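## Task

Move each of the four cases on the low table to a pallet according to the route code printed on its shipping label: Y0 cases go to the north pallet (toward the -y end of the track) and R6 cases to the south pallet (toward the +y end). Each case must rest directly on its pallet's deck, not stacked on another case, and may overhang the deck edge by no more than roughly a finger's width. The two cases that were already on each pallet must still be on it. A case that has fallen to the floor may be picked up again, but it must finish lid up. At the end both tools must have released and moved away; a case that stays in place only because the robot holds it does not count.

## Robot and tools

Robot: two arms, left_arm and right_arm, each riding its own carriage on one shared track along y at x = 0. left_rail carries left_arm on the +y half (position_m 0.6 to 3 m); right_rail carries right_arm on the -y half (-3 to -0.6 m). Each arm base sits at x = 0, y = its carriage position, z = 0.04 m, facing +x. Each arm ends in a vacuum tool with four cups in two channels: channel a cups at y = -104.5 mm, channel b at +104.5 mm, both at x = -62 and +62 mm from the cup point; cups point along the cup point's +z. The footprint is 227 mm by 312 mm.

World frame (used by every reported pose): table top is z = 0, +z up, +x the direction the arms face, +y to their left, y = 0 at the track middle. The table starts at x = 0.50 m and spans y -0.90 to 0.90; outside that the floor is at z = -0.53. The north pallet is near the -y end, the south pallet near the +y end. cam_pallet_north and cam_pallet_south look down on those ends, with +y roughly to the right in both images. Other cameras: cam_high, cam_low, cam_left_wrist, cam_right_wrist, all 672x504. "left" and "right" are arm names, not image sides.

execute_actions(actions): a list of actions run in sequence. Each action may hold "rows", "steps", "until", and device keys left_rail / right_rail. An empty list just returns state and images.
- rows: 1 to 15 rows, each applied for one control step (1/30 s). Every row has exactly 16 numbers in [-1, 1], covering both arms even if one is idle: left dx, dy, dz, rx, ry, rz, left suction_a, suction_b, then right dx, dy, dz, rx, ry, rz, right suction_a, suction_b.
- dx..rz are an offset target, not a pose: relative to the cup point's measured pose at the start of the action (for a call's first action, the last pose reported), expressed in the cup point's own axes. Every row is relative to that same start, not the previous row. Scale: 1.0 = 0.6 m for position, 180 degrees for rotation; rx, ry, rz form one rotation vector. Each step the target is clipped to at most 100 mm and 16 degrees from the current measured pose. To hold an arm still, send zeros.
- suction_a, suction_b: 1 = vacuum on, 0 = off (anything above 0.01 is on). They latch, so resend the current values for a tool you do not want to change; a 0 is a real command.
- steps: 1 to 450 control steps (default 15), at least the number of rows. After the last row each arm keeps chasing the last target. Give long moves enough steps; if cut short, send the remainder next action.
- until: ends the action early when all conditions hold, e.g. {"left_rail": {"position_status": ["!=", "moving"]}}, {"all": {"status": "ended"}}, or {"any": {"status": "ended"}}. Numbers need a comparison (=, !=, <, <=, >, >=). It does not stop the arms.
- Rail commands: {"left_rail": {"position_m": x, "speed_m_s": v}} with v 0.01 to 1 m/s (starts at 1, persists); {"stop": true} alone stops it. Rows never move carriages. Drive, then wait with until on position_status, before aiming the tool at a scene point. Acceleration is 2 m/s2. An out-of-range value or unknown name rejects the whole call.

zoom_image(camera, region): region [x0, y0, x1, y1] in image pixels, at most 504 by 504, origin top-left; returns a closer view of that camera's latest image.

finished_scene(scene): ends scene 1 or 2 irreversibly after the robot holds its last command; the result reports success and gives the next task. Replying without a tool call ends everything.

Results: per arm, end_effector_position (m) and end_effector_quat_wxyz, velocities, Hand target, joint positions/velocities (rail, shoulder pan, shoulder lift, elbow, wrist 1-3), Wrist force/torque in the tool's axes (offset up to ~10 N, saturates ~200 N), suction_measured_a/b (0 to 1; airtight surfaces settle at 0.83+, takes ~1.3 s; cardboard leaks), part_present_a/b (1 above 0.09, 0 below 0.07), and rail position_m, position_status (moving, done, contact_stop, time_out, stopped, stopped_with_arm, stopped_for_other_arm) and position_answer (taken/not_taken). "pose unreachable" means the clearance check altered or blocked that arm's command; it is stricter while a carriage moves. Reported cup positions can be off, more at long reach.

Gripping: switch a channel on and press both of its cups fully onto a flat, smooth area; an edge, gap or uncovered cup breaks the seal for that whole channel. Cups compress up to ~21 mm. Move slowly with a load, ramping offsets about 0.01 per row. To release, lower in tiny steps until contact, then in one action set both channels to 0 and back straight away. A cup sealed on the table pins the tool; turn that channel off.

Avoid: outside force of 400 N on an arm or joint torque at its limit (the arm stops 10 s and skips the call); arms touching or pressing each other, including tools, cameras and held cases; handing over with both suctions on; dropping, slamming or flinging cases; knocking anything out of the work area (ends the scene). While a part is present, the controller assumes an 11.5 kg load. Loose objects may be nudged occasionally.

Each tool is called after "Request:" by a JSON object that holds its "name" and its "arguments", one argument or row to a line.

## Session

Request:
{"name": "execute_actions", "arguments": {
  "actions": []
}}

Scene clock: 0.00 s.
left_arm: end_effector_position=(+0.8494, +1.2524, +0.4399) suction_measured_a=0.00 part_present_a=0 suction_measured_b=0.00 part_present_b=0 end_effector_quat_wxyz=(-0.001, -0.001, +1.000, +0.000) end_effector_velocity=(+0.000, -0.000, -0.000) end_effector_angular_velocity=(+0.000, +0.000, +0.000) | right_arm: end_effector_position=(+0.8494, -0.7868, +0.4392) suction_measured_a=0.01 part_present_a=0 suction_measured_b=0.01 part_present_b=0 end_effector_quat_wxyz=(-0.001, -0.000, +1.000, +0.000) end_effector_velocity=(+0.000, -0.000, -0.000) end_effector_angular_velocity=(+0.000, +0.000, +0.000)
Joint positions: left_arm=[ 1.251 -0.237 -1.499  2.092 -2.163 -1.57   1.332] | right_arm=[-0.789 -0.237 -1.498  2.092 -2.164 -1.571  1.334]
Joint velocities: left_arm=[ 0. -0.  0.  0.  0. -0. -0.] | right_arm=[ 0. -0.  0. -0.  0.  0. -0.]
Wrist force (N, on the end effector, along its own x y z axes, offset not removed): no reading
Wrist torque (N m, same axes, about the end effector's origin, offset not removed): no reading
Hand target (left_arm): +0.849, +1.252, +0.440; -0.001, -0.001, +1.000, +0.000
Hand target (right_arm): +0.849, -0.787, +0.439; -0.001, -0.000, +1.000, +0.000
left_rail: position_m=1.251 position_m_goal=1.251 speed_m_s=1.00 position_status=done position_answer=taken refusals=0
right_rail: position_m=-0.789 position_m_goal=-0.789 speed_m_s=1.00 position_status=done position_answer=taken refusals=0
camera_calibration (this result's frames):
cam_left_wrist: T_world_to_cam=[[0.0186895, -0.998748, -0.0463987, 1.25757], [-0.824226, -0.0416591, 0.564726, 0.519167], [-0.565952, 0.0276885, -0.823973, 0.907241], [0, 0, 0, 1]] pos_world=[0.917862, 1.2525, 0.512704]
cam_right_wrist: T_world_to_cam=[[-0.00968361, -0.999639, 0.025053, -0.789553], [-0.83716, 0.0218067, 0.546523, 0.509351], [-0.546873, -0.0156811, -0.837069, 0.918575], [0, 0, 0, 1]] pos_world=[0.921107, -0.785971, 0.510319]

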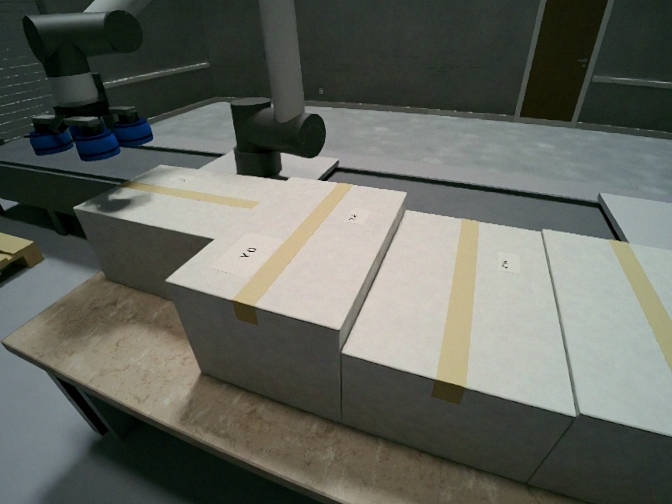

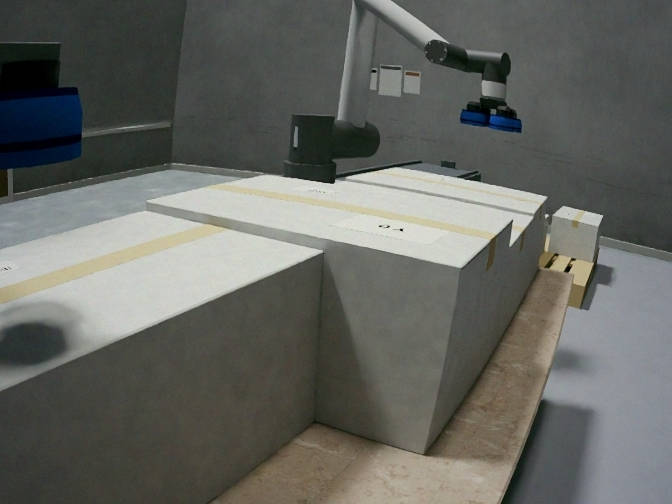

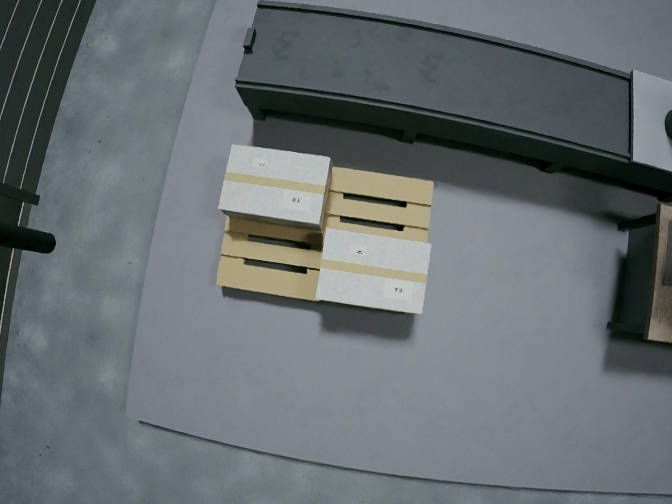

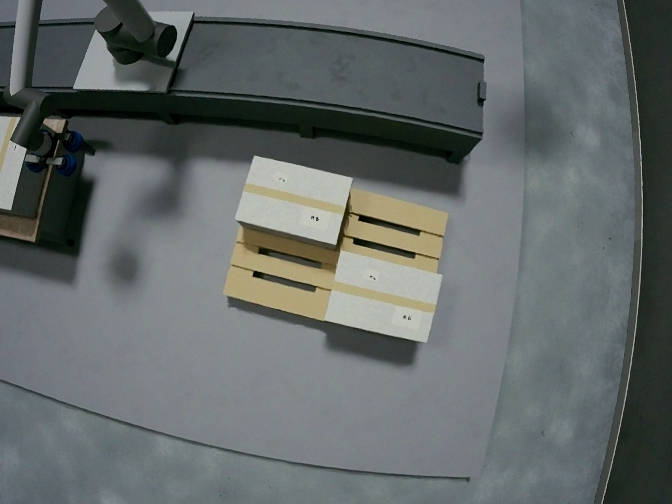

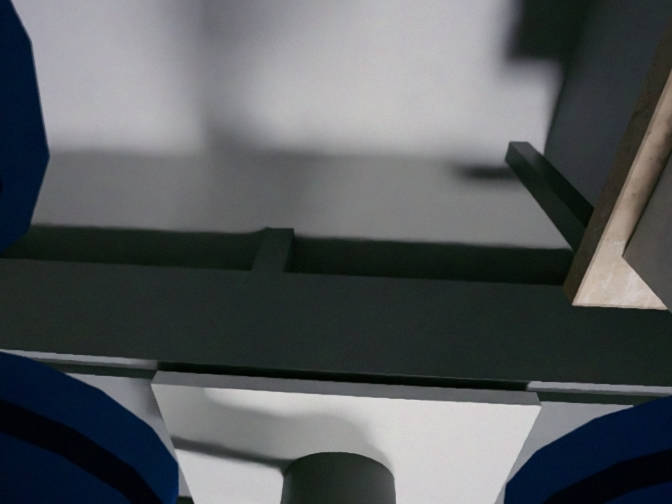

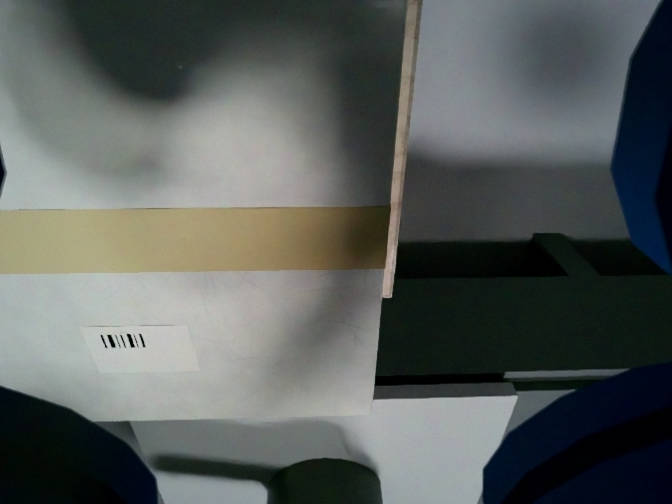

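Request:
{"name": "zoom_image", "arguments": {
  "camera": "cam_high",
  "region": [60, 150, 420, 420]
}}

Request:
{"name": "zoom_image", "arguments": {
  "camera": "cam_high",
  "region": [330, 180, 672, 504]
}}

Request:
{"name": "zoom_image", "arguments": {
  "camera": "cam_low",
  "region": [290, 150, 630, 400]
}}

Request:
{"name": "zoom_image", "arguments": {
  "camera": "cam_pallet_south",
  "region": [0, 80, 160, 260]
}}

Region (60, 150, 420, 420) of cam_high's 672x504 image, scaled by 1.400, with more detail than that image has; it fills the top 378 rows of this view, and the rest is white.

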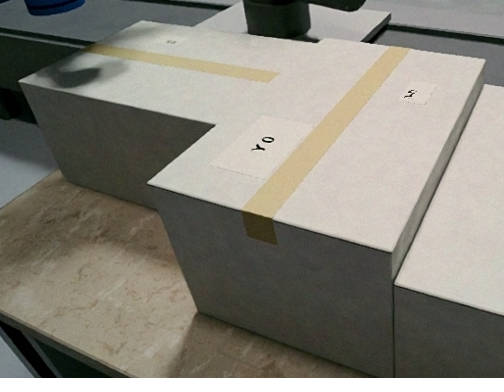

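Region (330, 180, 672, 504) of cam_high's 672x504 image, scaled by 1.474, with more detail than that image has; it fills the top 477 rows of this view, and the rest is white.

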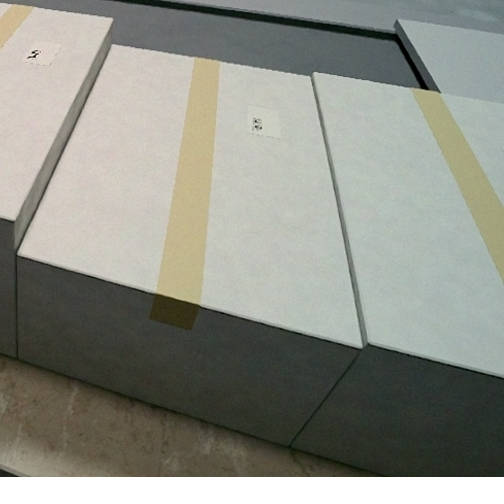

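Region (290, 150, 630, 400) of cam_low's 672x504 image, scaled by 1.482, with more detail than that image has; it fills the top 371 rows of this view, and the rest is white.

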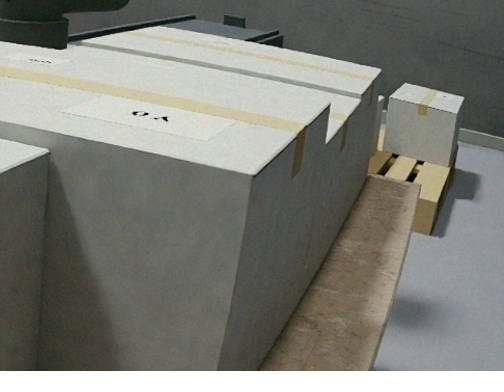

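Region (0, 80, 160, 260) of cam_pallet_south's 672x504 image, scaled by 2.800, with more detail than that image has.

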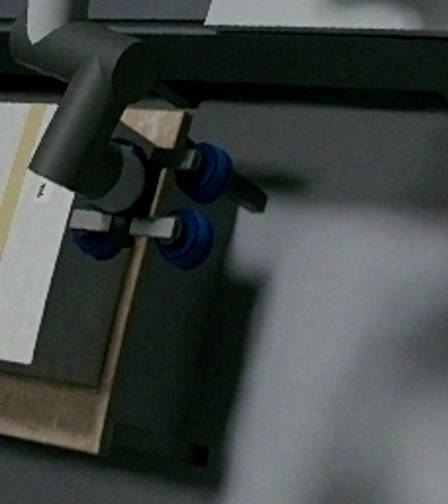

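Request:
{"name": "zoom_image", "arguments": {
  "camera": "cam_pallet_north",
  "region": [572, 180, 672, 360]
}}

Request:
{"name": "zoom_image", "arguments": {
  "camera": "cam_left_wrist",
  "region": [520, 60, 672, 330]
}}

Request:
{"name": "zoom_image", "arguments": {
  "camera": "cam_pallet_north",
  "region": [200, 130, 450, 330]
}}

Request:
{"name": "zoom_image", "arguments": {
  "camera": "cam_pallet_south",
  "region": [210, 145, 460, 355]
}}

Region (572, 180, 672, 360) of cam_pallet_north's 672x504 image, scaled by 2.800, with more detail than that image has.

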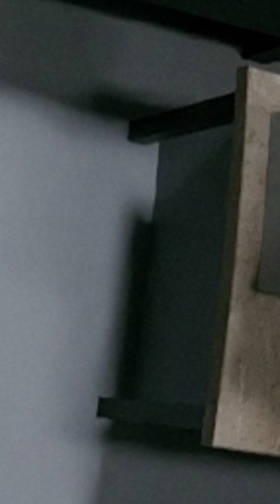

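Region (520, 60, 672, 330) of cam_left_wrist's 672x504 image, scaled by 1.867, with more detail than that image has; it fills the left 284 columns of this view, and the rest is white.

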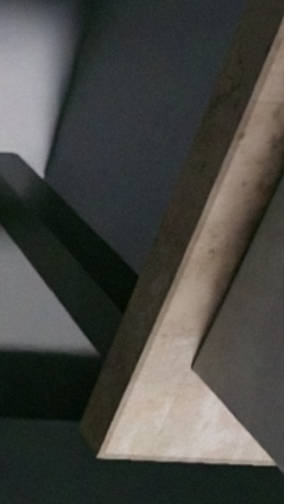

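Region (200, 130, 450, 330) of cam_pallet_north's 672x504 image, scaled by 2.016, with more detail than that image has; it fills the top 403 rows of this view, and the rest is white.

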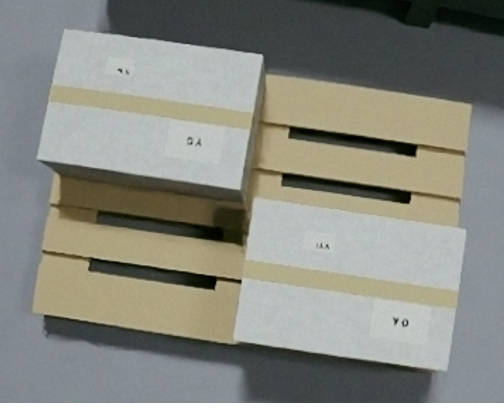

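Region (210, 145, 460, 355) of cam_pallet_south's 672x504 image, scaled by 2.016, with more detail than that image has; it fills the top 423 rows of this view, and the rest is white.

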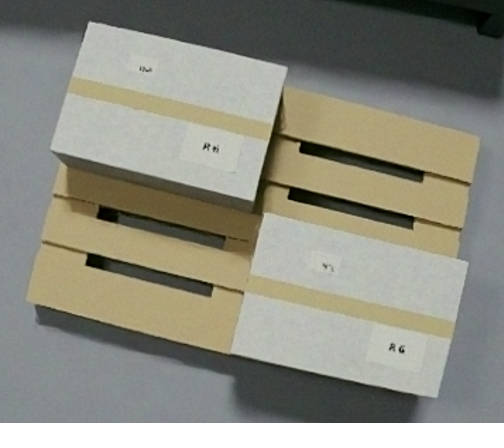

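Request:
{"name": "execute_actions", "arguments": {
  "actions": [
    {"left_rail": {"position_m": 0.665}, "right_rail": {"position_m": -1.12}, "steps": 1}
  ]
}}

Request:
{"name": "zoom_image", "arguments": {
  "camera": "cam_right_wrist",
  "region": [300, 180, 460, 430]
}}

Scene clock: 9.73 s.
left_arm: end_effector_position=(+0.8494, +1.2524, +0.4399) suction_measured_a=0.00 part_present_a=0 suction_measured_b=0.00 part_present_b=0 end_effector_quat_wxyz=(-0.001, -0.001, +1.000, +0.000) end_effector_velocity=(+0.000, -0.004, -0.000) end_effector_angular_velocity=(+0.000, +0.000, +0.000) | right_arm: end_effector_position=(+0.8494, -0.7869, +0.4392) suction_measured_a=0.01 part_present_a=0 suction_measured_b=0.01 part_present_b=0 end_effector_quat_wxyz=(-0.001, -0.000, +1.000, +0.000) end_effector_velocity=(-0.000, -0.004, +0.000) end_effector_angular_velocity=(-0.000, -0.000, +0.000)
Joint positions: left_arm=[ 1.251 -0.237 -1.499  2.092 -2.163 -1.57   1.332] | right_arm=[-0.789 -0.237 -1.498  2.092 -2.164 -1.571  1.334]
Joint velocities: left_arm=[-0.004 -0.     0.    -0.     0.     0.    -0.   ] | right_arm=[-0.004  0.    -0.     0.    -0.     0.    -0.   ]
Wrist force (N, on the end effector, along its own x y z axes, offset not removed): left_arm=[-0.2 -3.5 -1.4] | right_arm=[-2.3 -4.3 10.0]
Wrist torque (N m, same axes, about the end effector's origin, offset not removed): left_arm=[0.17 0.39 -0.50] | right_arm=[-0.41 -0.21 -0.39]
Hand target (left_arm): +0.849, +1.250, +0.440; -0.001, -0.001, +1.000, +0.000
Hand target (right_arm): +0.849, -0.789, +0.439; -0.001, -0.000, +1.000, +0.000
left_rail: position_m=1.251 position_m_goal=0.665 speed_m_s=1.00 position_status=moving position_answer=taken refusals=0
right_rail: position_m=-0.789 position_m_goal=-1.120 speed_m_s=1.00 position_status=moving position_answer=taken refusals=0
camera_calibration (this result's frames):
cam_left_wrist: T_world_to_cam=[[0.0186896, -0.998748, -0.0463987, 1.25755], [-0.824226, -0.0416592, 0.564726, 0.519166], [-0.565952, 0.0276885, -0.823973, 0.907241], [0, 0, 0, 1]] pos_world=[0.917862, 1.25248, 0.512704]
cam_right_wrist: T_world_to_cam=[[-0.00968369, -0.999639, 0.0250531, -0.789572], [-0.83716, 0.0218068, 0.546524, 0.509352], [-0.546873, -0.0156811, -0.837069, 0.918575], [0, 0, 0, 1]] pos_world=[0.921106, -0.78599, 0.510319]

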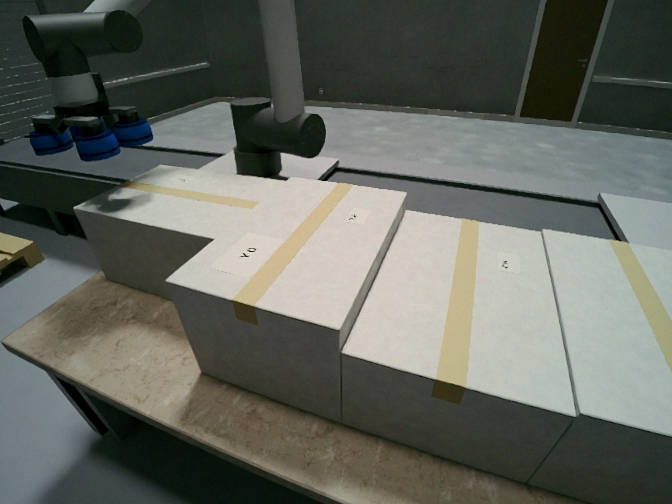

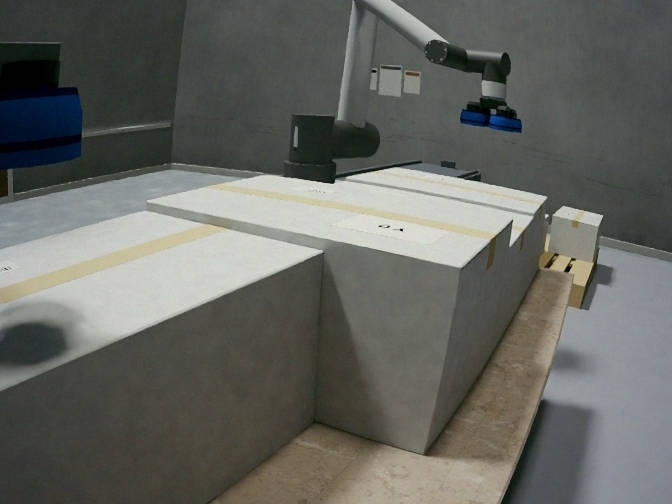

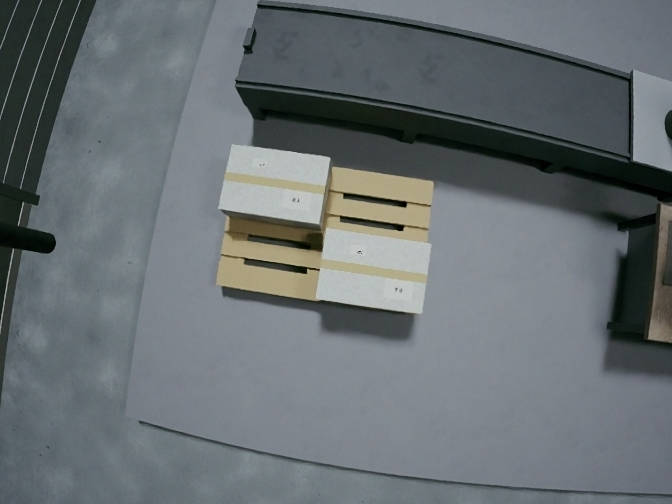

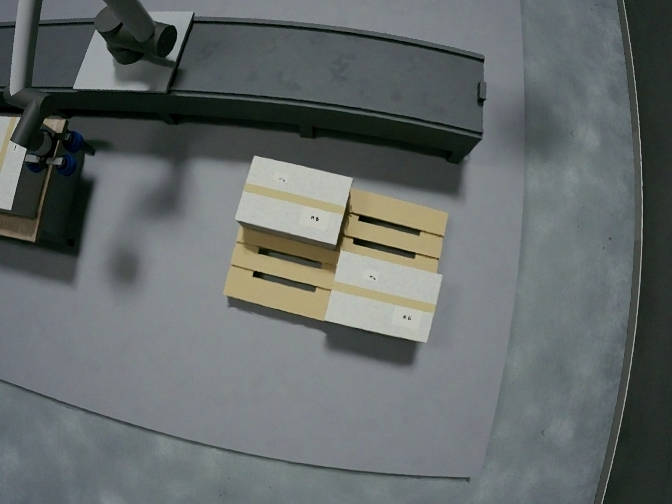

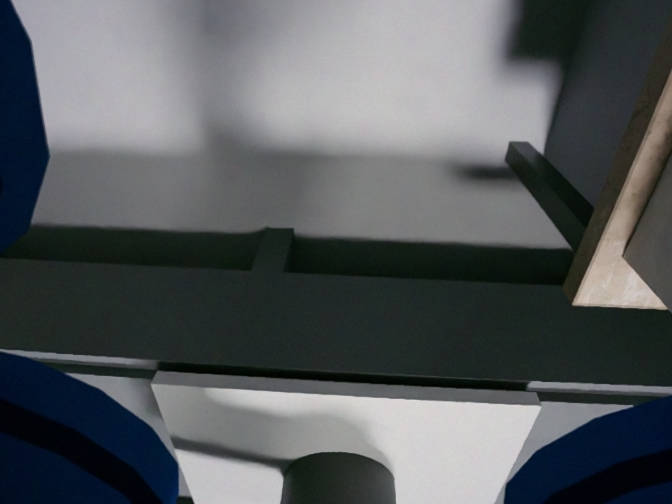

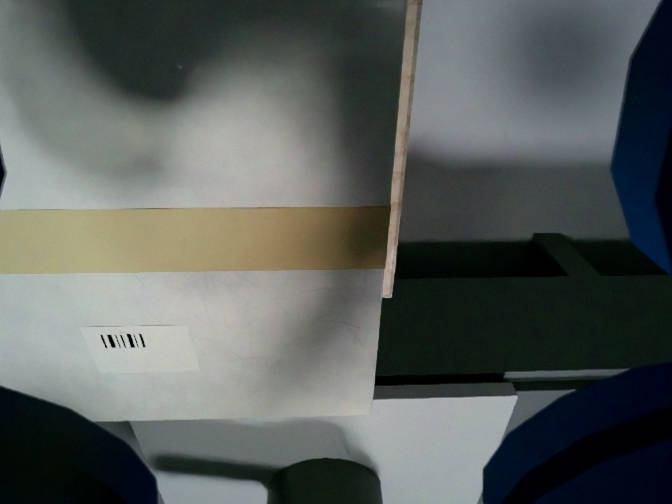

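Region (300, 180, 460, 430) of cam_right_wrist's 672x504 image, scaled by 2.016, with more detail than that image has; it fills the left 323 columns of this view, and the rest is white.

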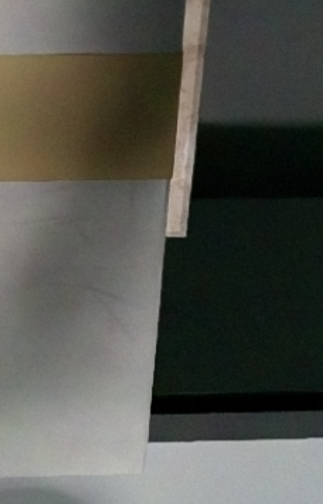

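Request:
{"name": "execute_actions", "arguments": {
  "actions": []
}}

Scene clock: 12.90 s.
left_arm: end_effector_position=(+0.8494, +0.6663, +0.4399) suction_measured_a=0.00 part_present_a=0 suction_measured_b=0.00 part_present_b=0 end_effector_quat_wxyz=(-0.001, -0.001, +1.000, +0.000) end_effector_velocity=(-0.000, +0.000, +0.000) end_effector_angular_velocity=(-0.000, -0.000, +0.000) | right_arm: end_effector_position=(+0.8494, -1.1184, +0.4392) suction_measured_a=0.01 part_present_a=0 suction_measured_b=0.01 part_present_b=0 end_effector_quat_wxyz=(-0.001, -0.000, +1.000, +0.000) end_effector_velocity=(-0.000, +0.000, +0.000) end_effector_angular_velocity=(-0.000, -0.000, +0.000)
Joint positions: left_arm=[ 0.665 -0.237 -1.499  2.092 -2.163 -1.57   1.332] | right_arm=[-1.12  -0.237 -1.498  2.092 -2.164 -1.571  1.334]
Joint velocities: left_arm=[ 0.  0. -0.  0. -0.  0. -0.] | right_arm=[ 0.  0. -0.  0. -0.  0.  0.]
Wrist force (N, on the end effector, along its own x y z axes, offset not removed): left_arm=[-0.3 0.6 -3.5] | right_arm=[-1.8 0.2 6.5]
Wrist torque (N m, same axes, about the end effector's origin, offset not removed): left_arm=[0.89 0.36 -0.52] | right_arm=[0.20 -0.45 -0.31]
Hand target (left_arm): +0.849, +0.666, +0.440; -0.001, -0.001, +1.000, +0.000
Hand target (right_arm): +0.849, -1.118, +0.439; -0.001, -0.000, +1.000, +0.000
left_rail: position_m=0.665 position_m_goal=0.665 speed_m_s=1.00 position_status=done position_answer=taken refusals=0
right_rail: position_m=-1.120 position_m_goal=-1.120 speed_m_s=1.00 position_status=done position_answer=taken refusals=0
camera_calibration (this result's frames):
cam_left_wrist: T_world_to_cam=[[0.018688, -0.998748, -0.0463986, 0.672169], [-0.824226, -0.0416578, 0.564726, 0.494748], [-0.565952, 0.0276893, -0.823973, 0.923469], [0, 0, 0, 1]] pos_world=[0.917862, 0.666367, 0.512704]
cam_right_wrist: T_world_to_cam=[[-0.00968394, -0.999639, 0.0250531, -1.12099], [-0.83716, 0.021807, 0.546523, 0.516582], [-0.546873, -0.0156809, -0.837069, 0.913376], [0, 0, 0, 1]] pos_world=[0.921106, -1.11753, 0.510319]

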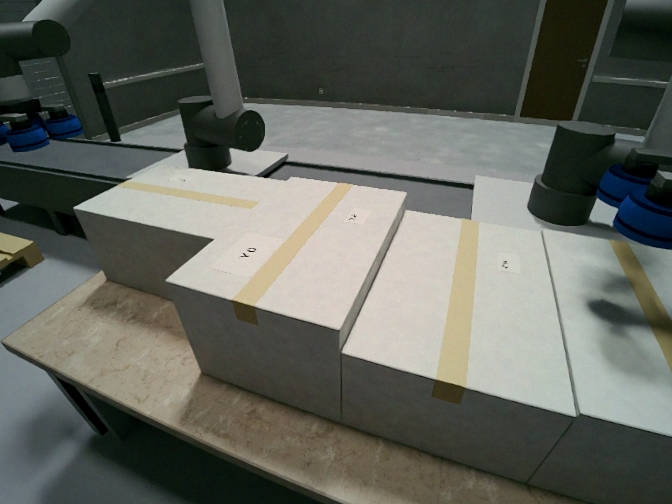

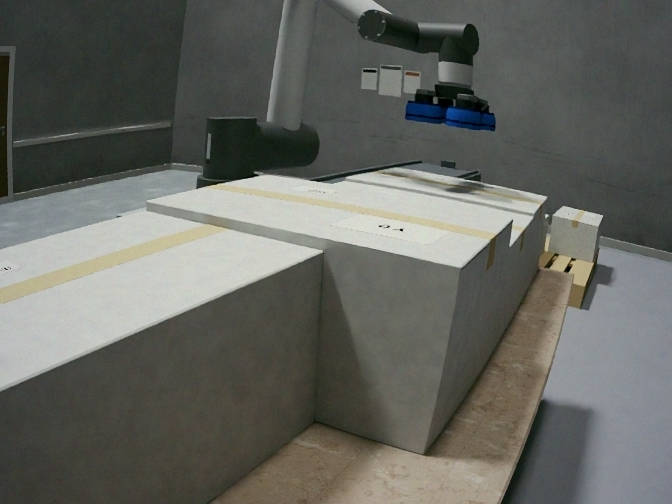

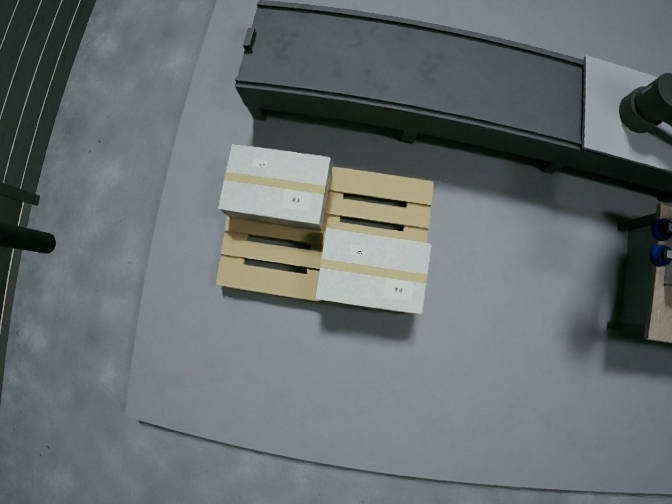

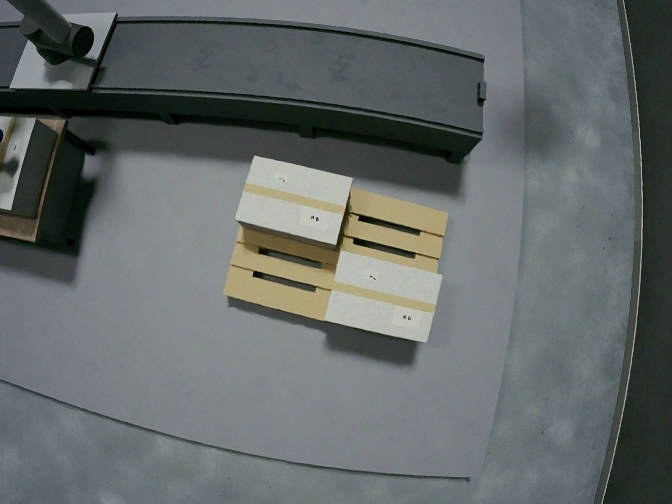

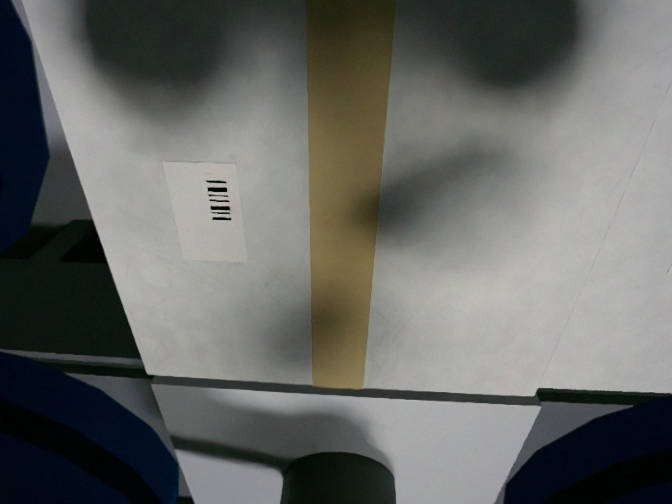

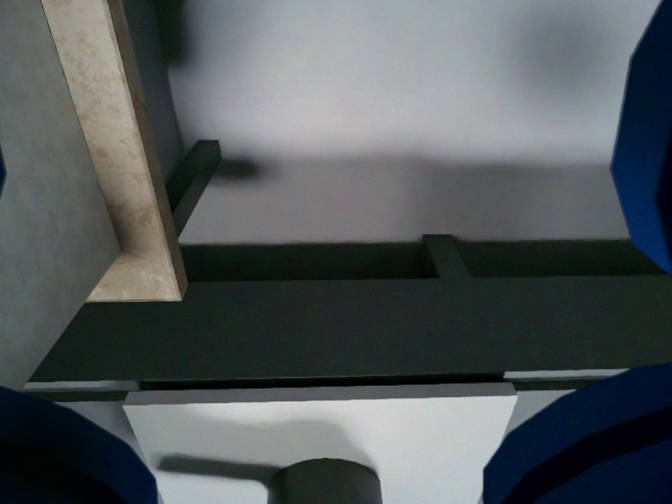

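Request:
{"name": "zoom_image", "arguments": {
  "camera": "cam_pallet_south",
  "region": [0, 105, 100, 245]
}}

Request:
{"name": "zoom_image", "arguments": {
  "camera": "cam_right_wrist",
  "region": [0, 0, 200, 400]
}}

Region (0, 105, 100, 245) of cam_pallet_south's 672x504 image, scaled by 3.600, with more detail than that image has; it fills the left 360 columns of this view, and the rest is white.

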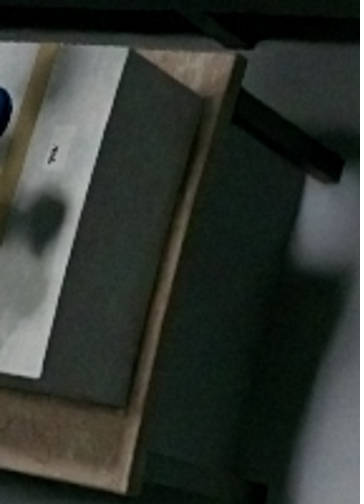

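Region (0, 0, 200, 400) of cam_right_wrist's 672x504 image, scaled by 1.260, with more detail than that image has.

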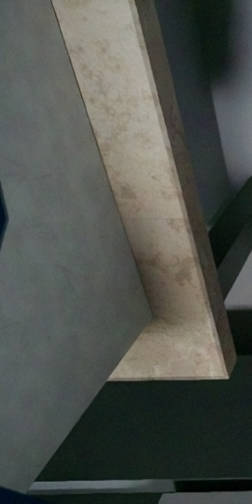

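Request:
{"name": "execute_actions", "arguments": {
  "actions": [
    {"right_rail": {"position_m": -0.8}, "steps": 1}
  ]
}}

Request:
{"name": "zoom_image", "arguments": {
  "camera": "cam_left_wrist",
  "region": [120, 300, 600, 430]
}}

Scene clock: 23.23 s.
left_arm: end_effector_position=(+0.8494, +0.6663, +0.4399) suction_measured_a=0.00 part_present_a=0 suction_measured_b=0.00 part_present_b=0 end_effector_quat_wxyz=(-0.001, -0.001, +1.000, +0.000) end_effector_velocity=(+0.000, -0.000, -0.000) end_effector_angular_velocity=(-0.000, +0.000, -0.000) | right_arm: end_effector_position=(+0.8494, -1.1184, +0.4392) suction_measured_a=0.01 part_present_a=0 suction_measured_b=0.01 part_present_b=0 end_effector_quat_wxyz=(-0.001, -0.000, +1.000, +0.000) end_effector_velocity=(-0.000, +0.005, +0.000) end_effector_angular_velocity=(-0.000, -0.000, -0.000)
Joint positions: left_arm=[ 0.665 -0.237 -1.499  2.092 -2.163 -1.57   1.332] | right_arm=[-1.12  -0.237 -1.498  2.092 -2.164 -1.571  1.334]
Joint velocities: left_arm=[ 0. -0.  0. -0. -0. -0.  0.] | right_arm=[ 0.005 -0.    -0.     0.    -0.    -0.     0.   ]
Wrist force (N, on the end effector, along its own x y z axes, offset not removed): left_arm=[1.1 0.2 -0.9] | right_arm=[-2.2 -4.1 9.2]
Wrist torque (N m, same axes, about the end effector's origin, offset not removed): left_arm=[0.76 0.32 -0.43] | right_arm=[-0.34 -0.22 -0.37]
Hand target (left_arm): +0.849, +0.666, +0.440; -0.001, -0.001, +1.000, +0.000
Hand target (right_arm): +0.849, -1.116, +0.439; -0.001, -0.000, +1.000, +0.000
left_rail: position_m=0.665 position_m_goal=0.665 speed_m_s=1.00 position_status=done position_answer=taken refusals=0
right_rail: position_m=-1.120 position_m_goal=-0.800 speed_m_s=1.00 position_status=moving position_answer=taken refusals=0
camera_calibration (this result's frames):
cam_left_wrist: T_world_to_cam=[[0.01869, -0.998748, -0.0463987, 0.672169], [-0.824226, -0.0416595, 0.564726, 0.494749], [-0.565952, 0.0276883, -0.823973, 0.92347], [0, 0, 0, 1]] pos_world=[0.917862, 0.666369, 0.512704]
cam_right_wrist: T_world_to_cam=[[-0.00968314, -0.999639, 0.0250529, -1.12096], [-0.83716, 0.0218062, 0.546524, 0.51658], [-0.546873, -0.0156812, -0.837069, 0.913376], [0, 0, 0, 1]] pos_world=[0.921106, -1.1175, 0.510319]

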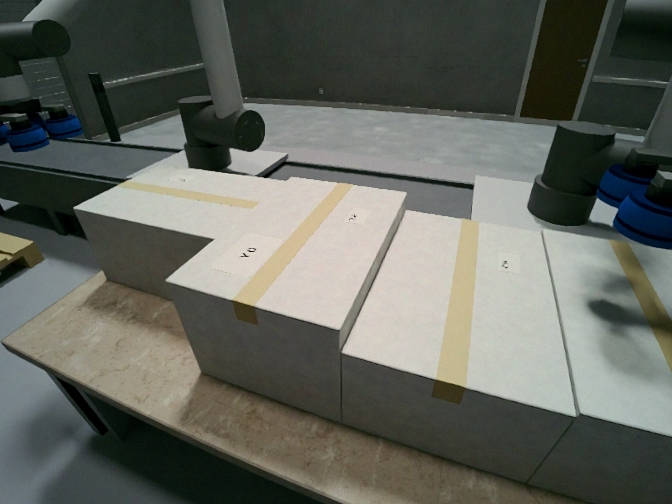

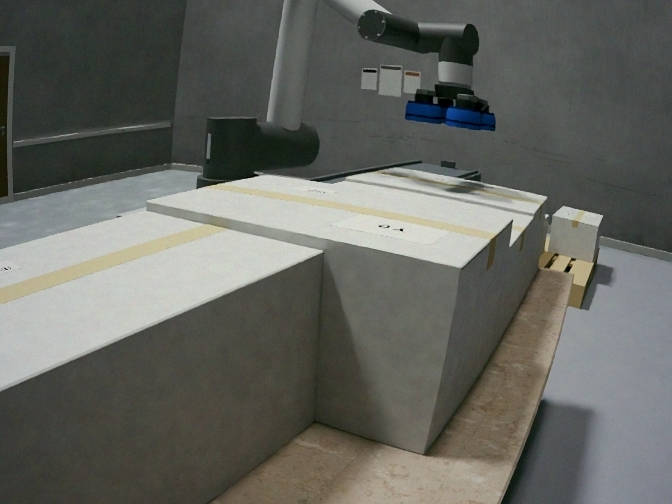

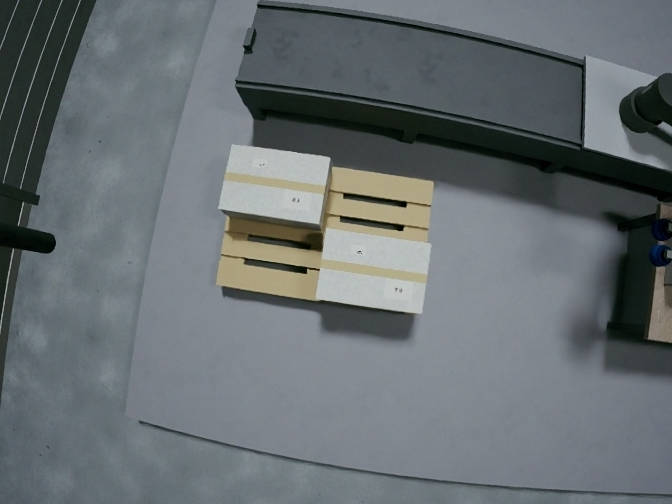

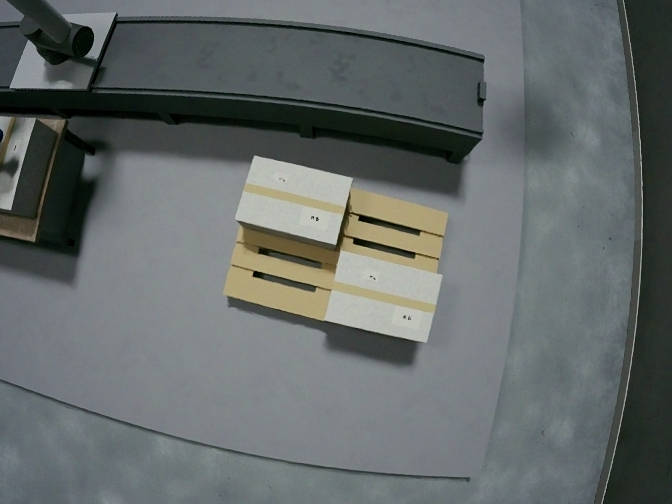

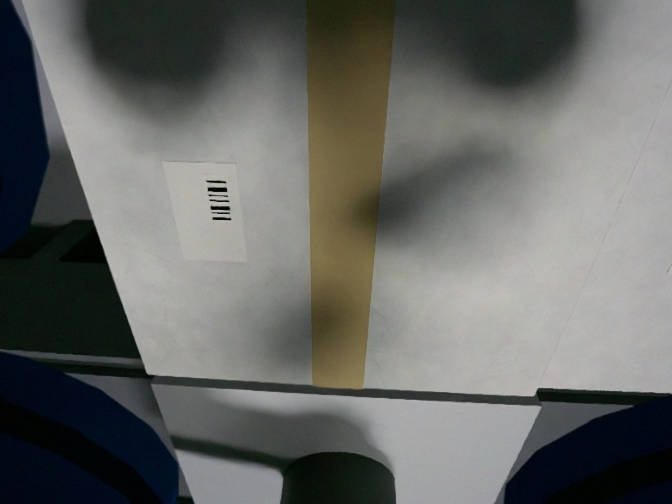

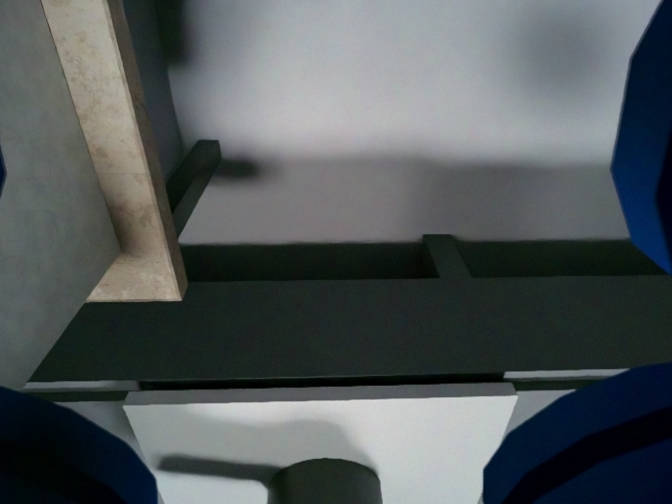

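Region (120, 300, 600, 430) of cam_left_wrist's 672x504 image, scaled by 1.050, with more detail than that image has; it fills the top 136 rows of this view, and the rest is white.

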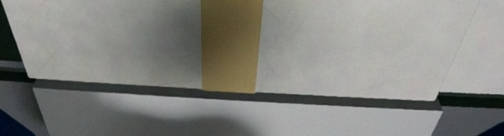

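Request:
{"name": "execute_actions", "arguments": {
  "actions": []
}}

Scene clock: 25.57 s.
left_arm: end_effector_position=(+0.8494, +0.6663, +0.4399) suction_measured_a=0.00 part_present_a=0 suction_measured_b=0.00 part_present_b=0 end_effector_quat_wxyz=(-0.001, -0.001, +1.000, +0.000) end_effector_velocity=(-0.000, +0.000, +0.000) end_effector_angular_velocity=(-0.000, -0.000, +0.000) | right_arm: end_effector_position=(+0.8494, -0.7981, +0.4392) suction_measured_a=0.01 part_present_a=0 suction_measured_b=0.01 part_present_b=0 end_effector_quat_wxyz=(-0.001, -0.000, +1.000, +0.000) end_effector_velocity=(-0.000, +0.000, +0.000) end_effector_angular_velocity=(-0.000, -0.000, -0.000)
Joint positions: left_arm=[ 0.665 -0.237 -1.499  2.092 -2.163 -1.57   1.332] | right_arm=[-0.8   -0.237 -1.498  2.092 -2.164 -1.571  1.334]
Joint velocities: left_arm=[ 0.  0. -0.  0. -0.  0. -0.] | right_arm=[ 0. -0. -0. -0. -0.  0.  0.]
Wrist force (N, on the end effector, along its own x y z axes, offset not removed): left_arm=[-2.6 1.4 -4.5] | right_arm=[0.0 -6.9 10.7]
Wrist torque (N m, same axes, about the end effector's origin, offset not removed): left_arm=[0.86 0.82 -0.50] | right_arm=[-0.73 -0.55 -0.32]
Hand target (left_arm): +0.849, +0.666, +0.440; -0.001, -0.001, +1.000, +0.000
Hand target (right_arm): +0.849, -0.798, +0.439; -0.001, -0.000, +1.000, +0.000
left_rail: position_m=0.665 position_m_goal=0.665 speed_m_s=1.00 position_status=done position_answer=taken refusals=0
right_rail: position_m=-0.800 position_m_goal=-0.800 speed_m_s=1.00 position_status=done position_answer=taken refusals=0
camera_calibration (this result's frames):
cam_left_wrist: T_world_to_cam=[[0.01869, -0.998748, -0.0463986, 0.672169], [-0.824226, -0.0416594, 0.564726, 0.494749], [-0.565952, 0.0276883, -0.823973, 0.92347], [0, 0, 0, 1]] pos_world=[0.917862, 0.666369, 0.512704]
cam_right_wrist: T_world_to_cam=[[-0.00968345, -0.999639, 0.025053, -0.800849], [-0.83716, 0.0218065, 0.546524, 0.509598], [-0.546873, -0.0156812, -0.837069, 0.918398], [0, 0, 0, 1]] pos_world=[0.921106, -0.797271, 0.510319]

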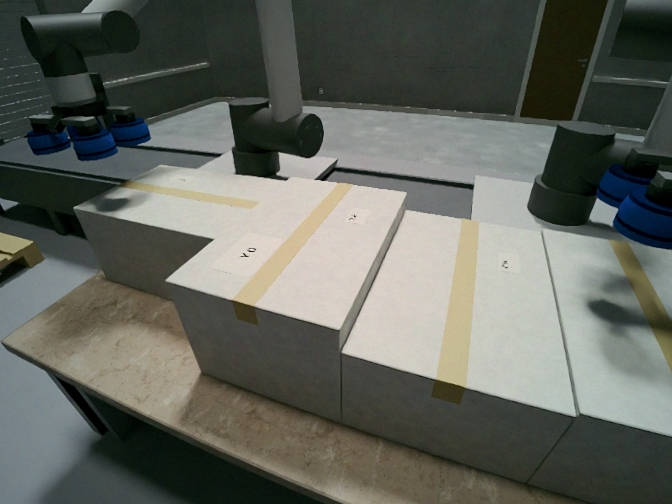

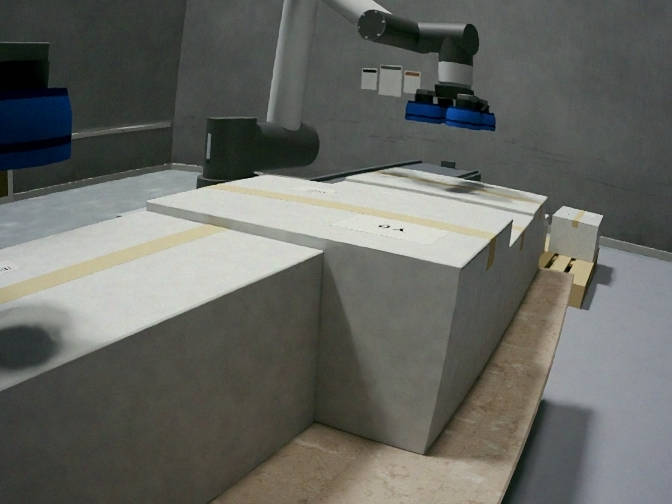

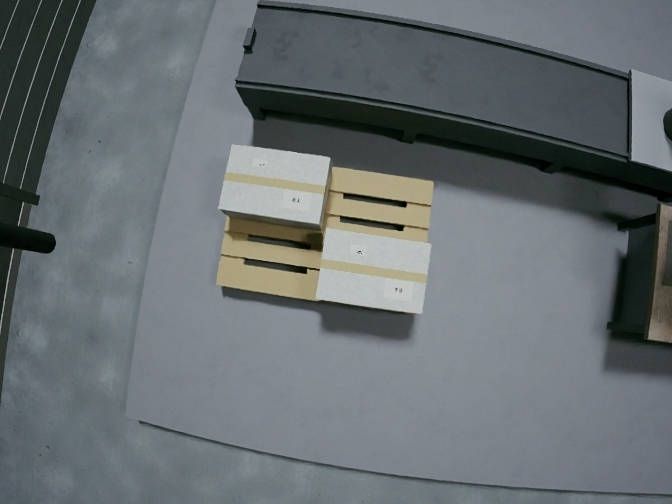

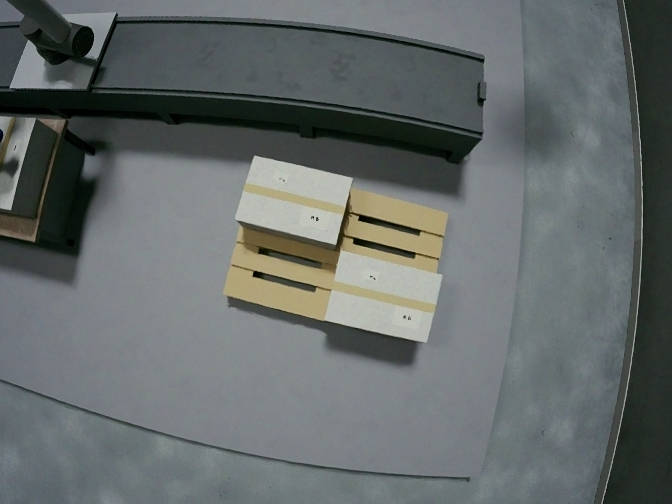

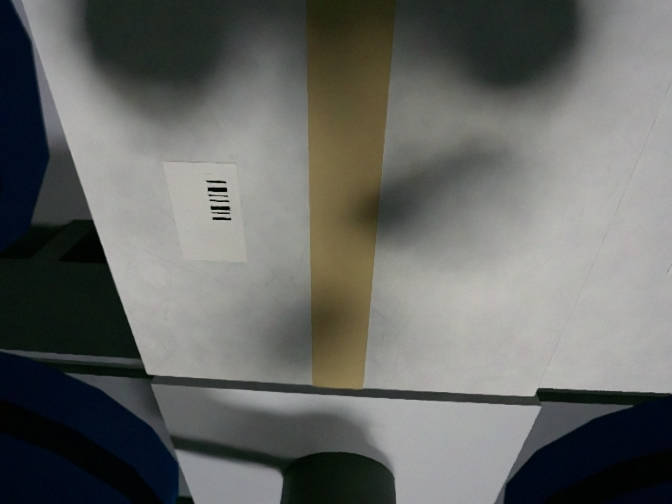

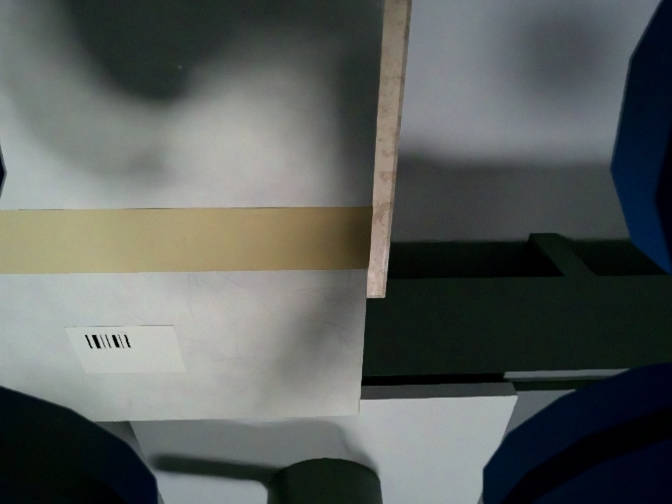

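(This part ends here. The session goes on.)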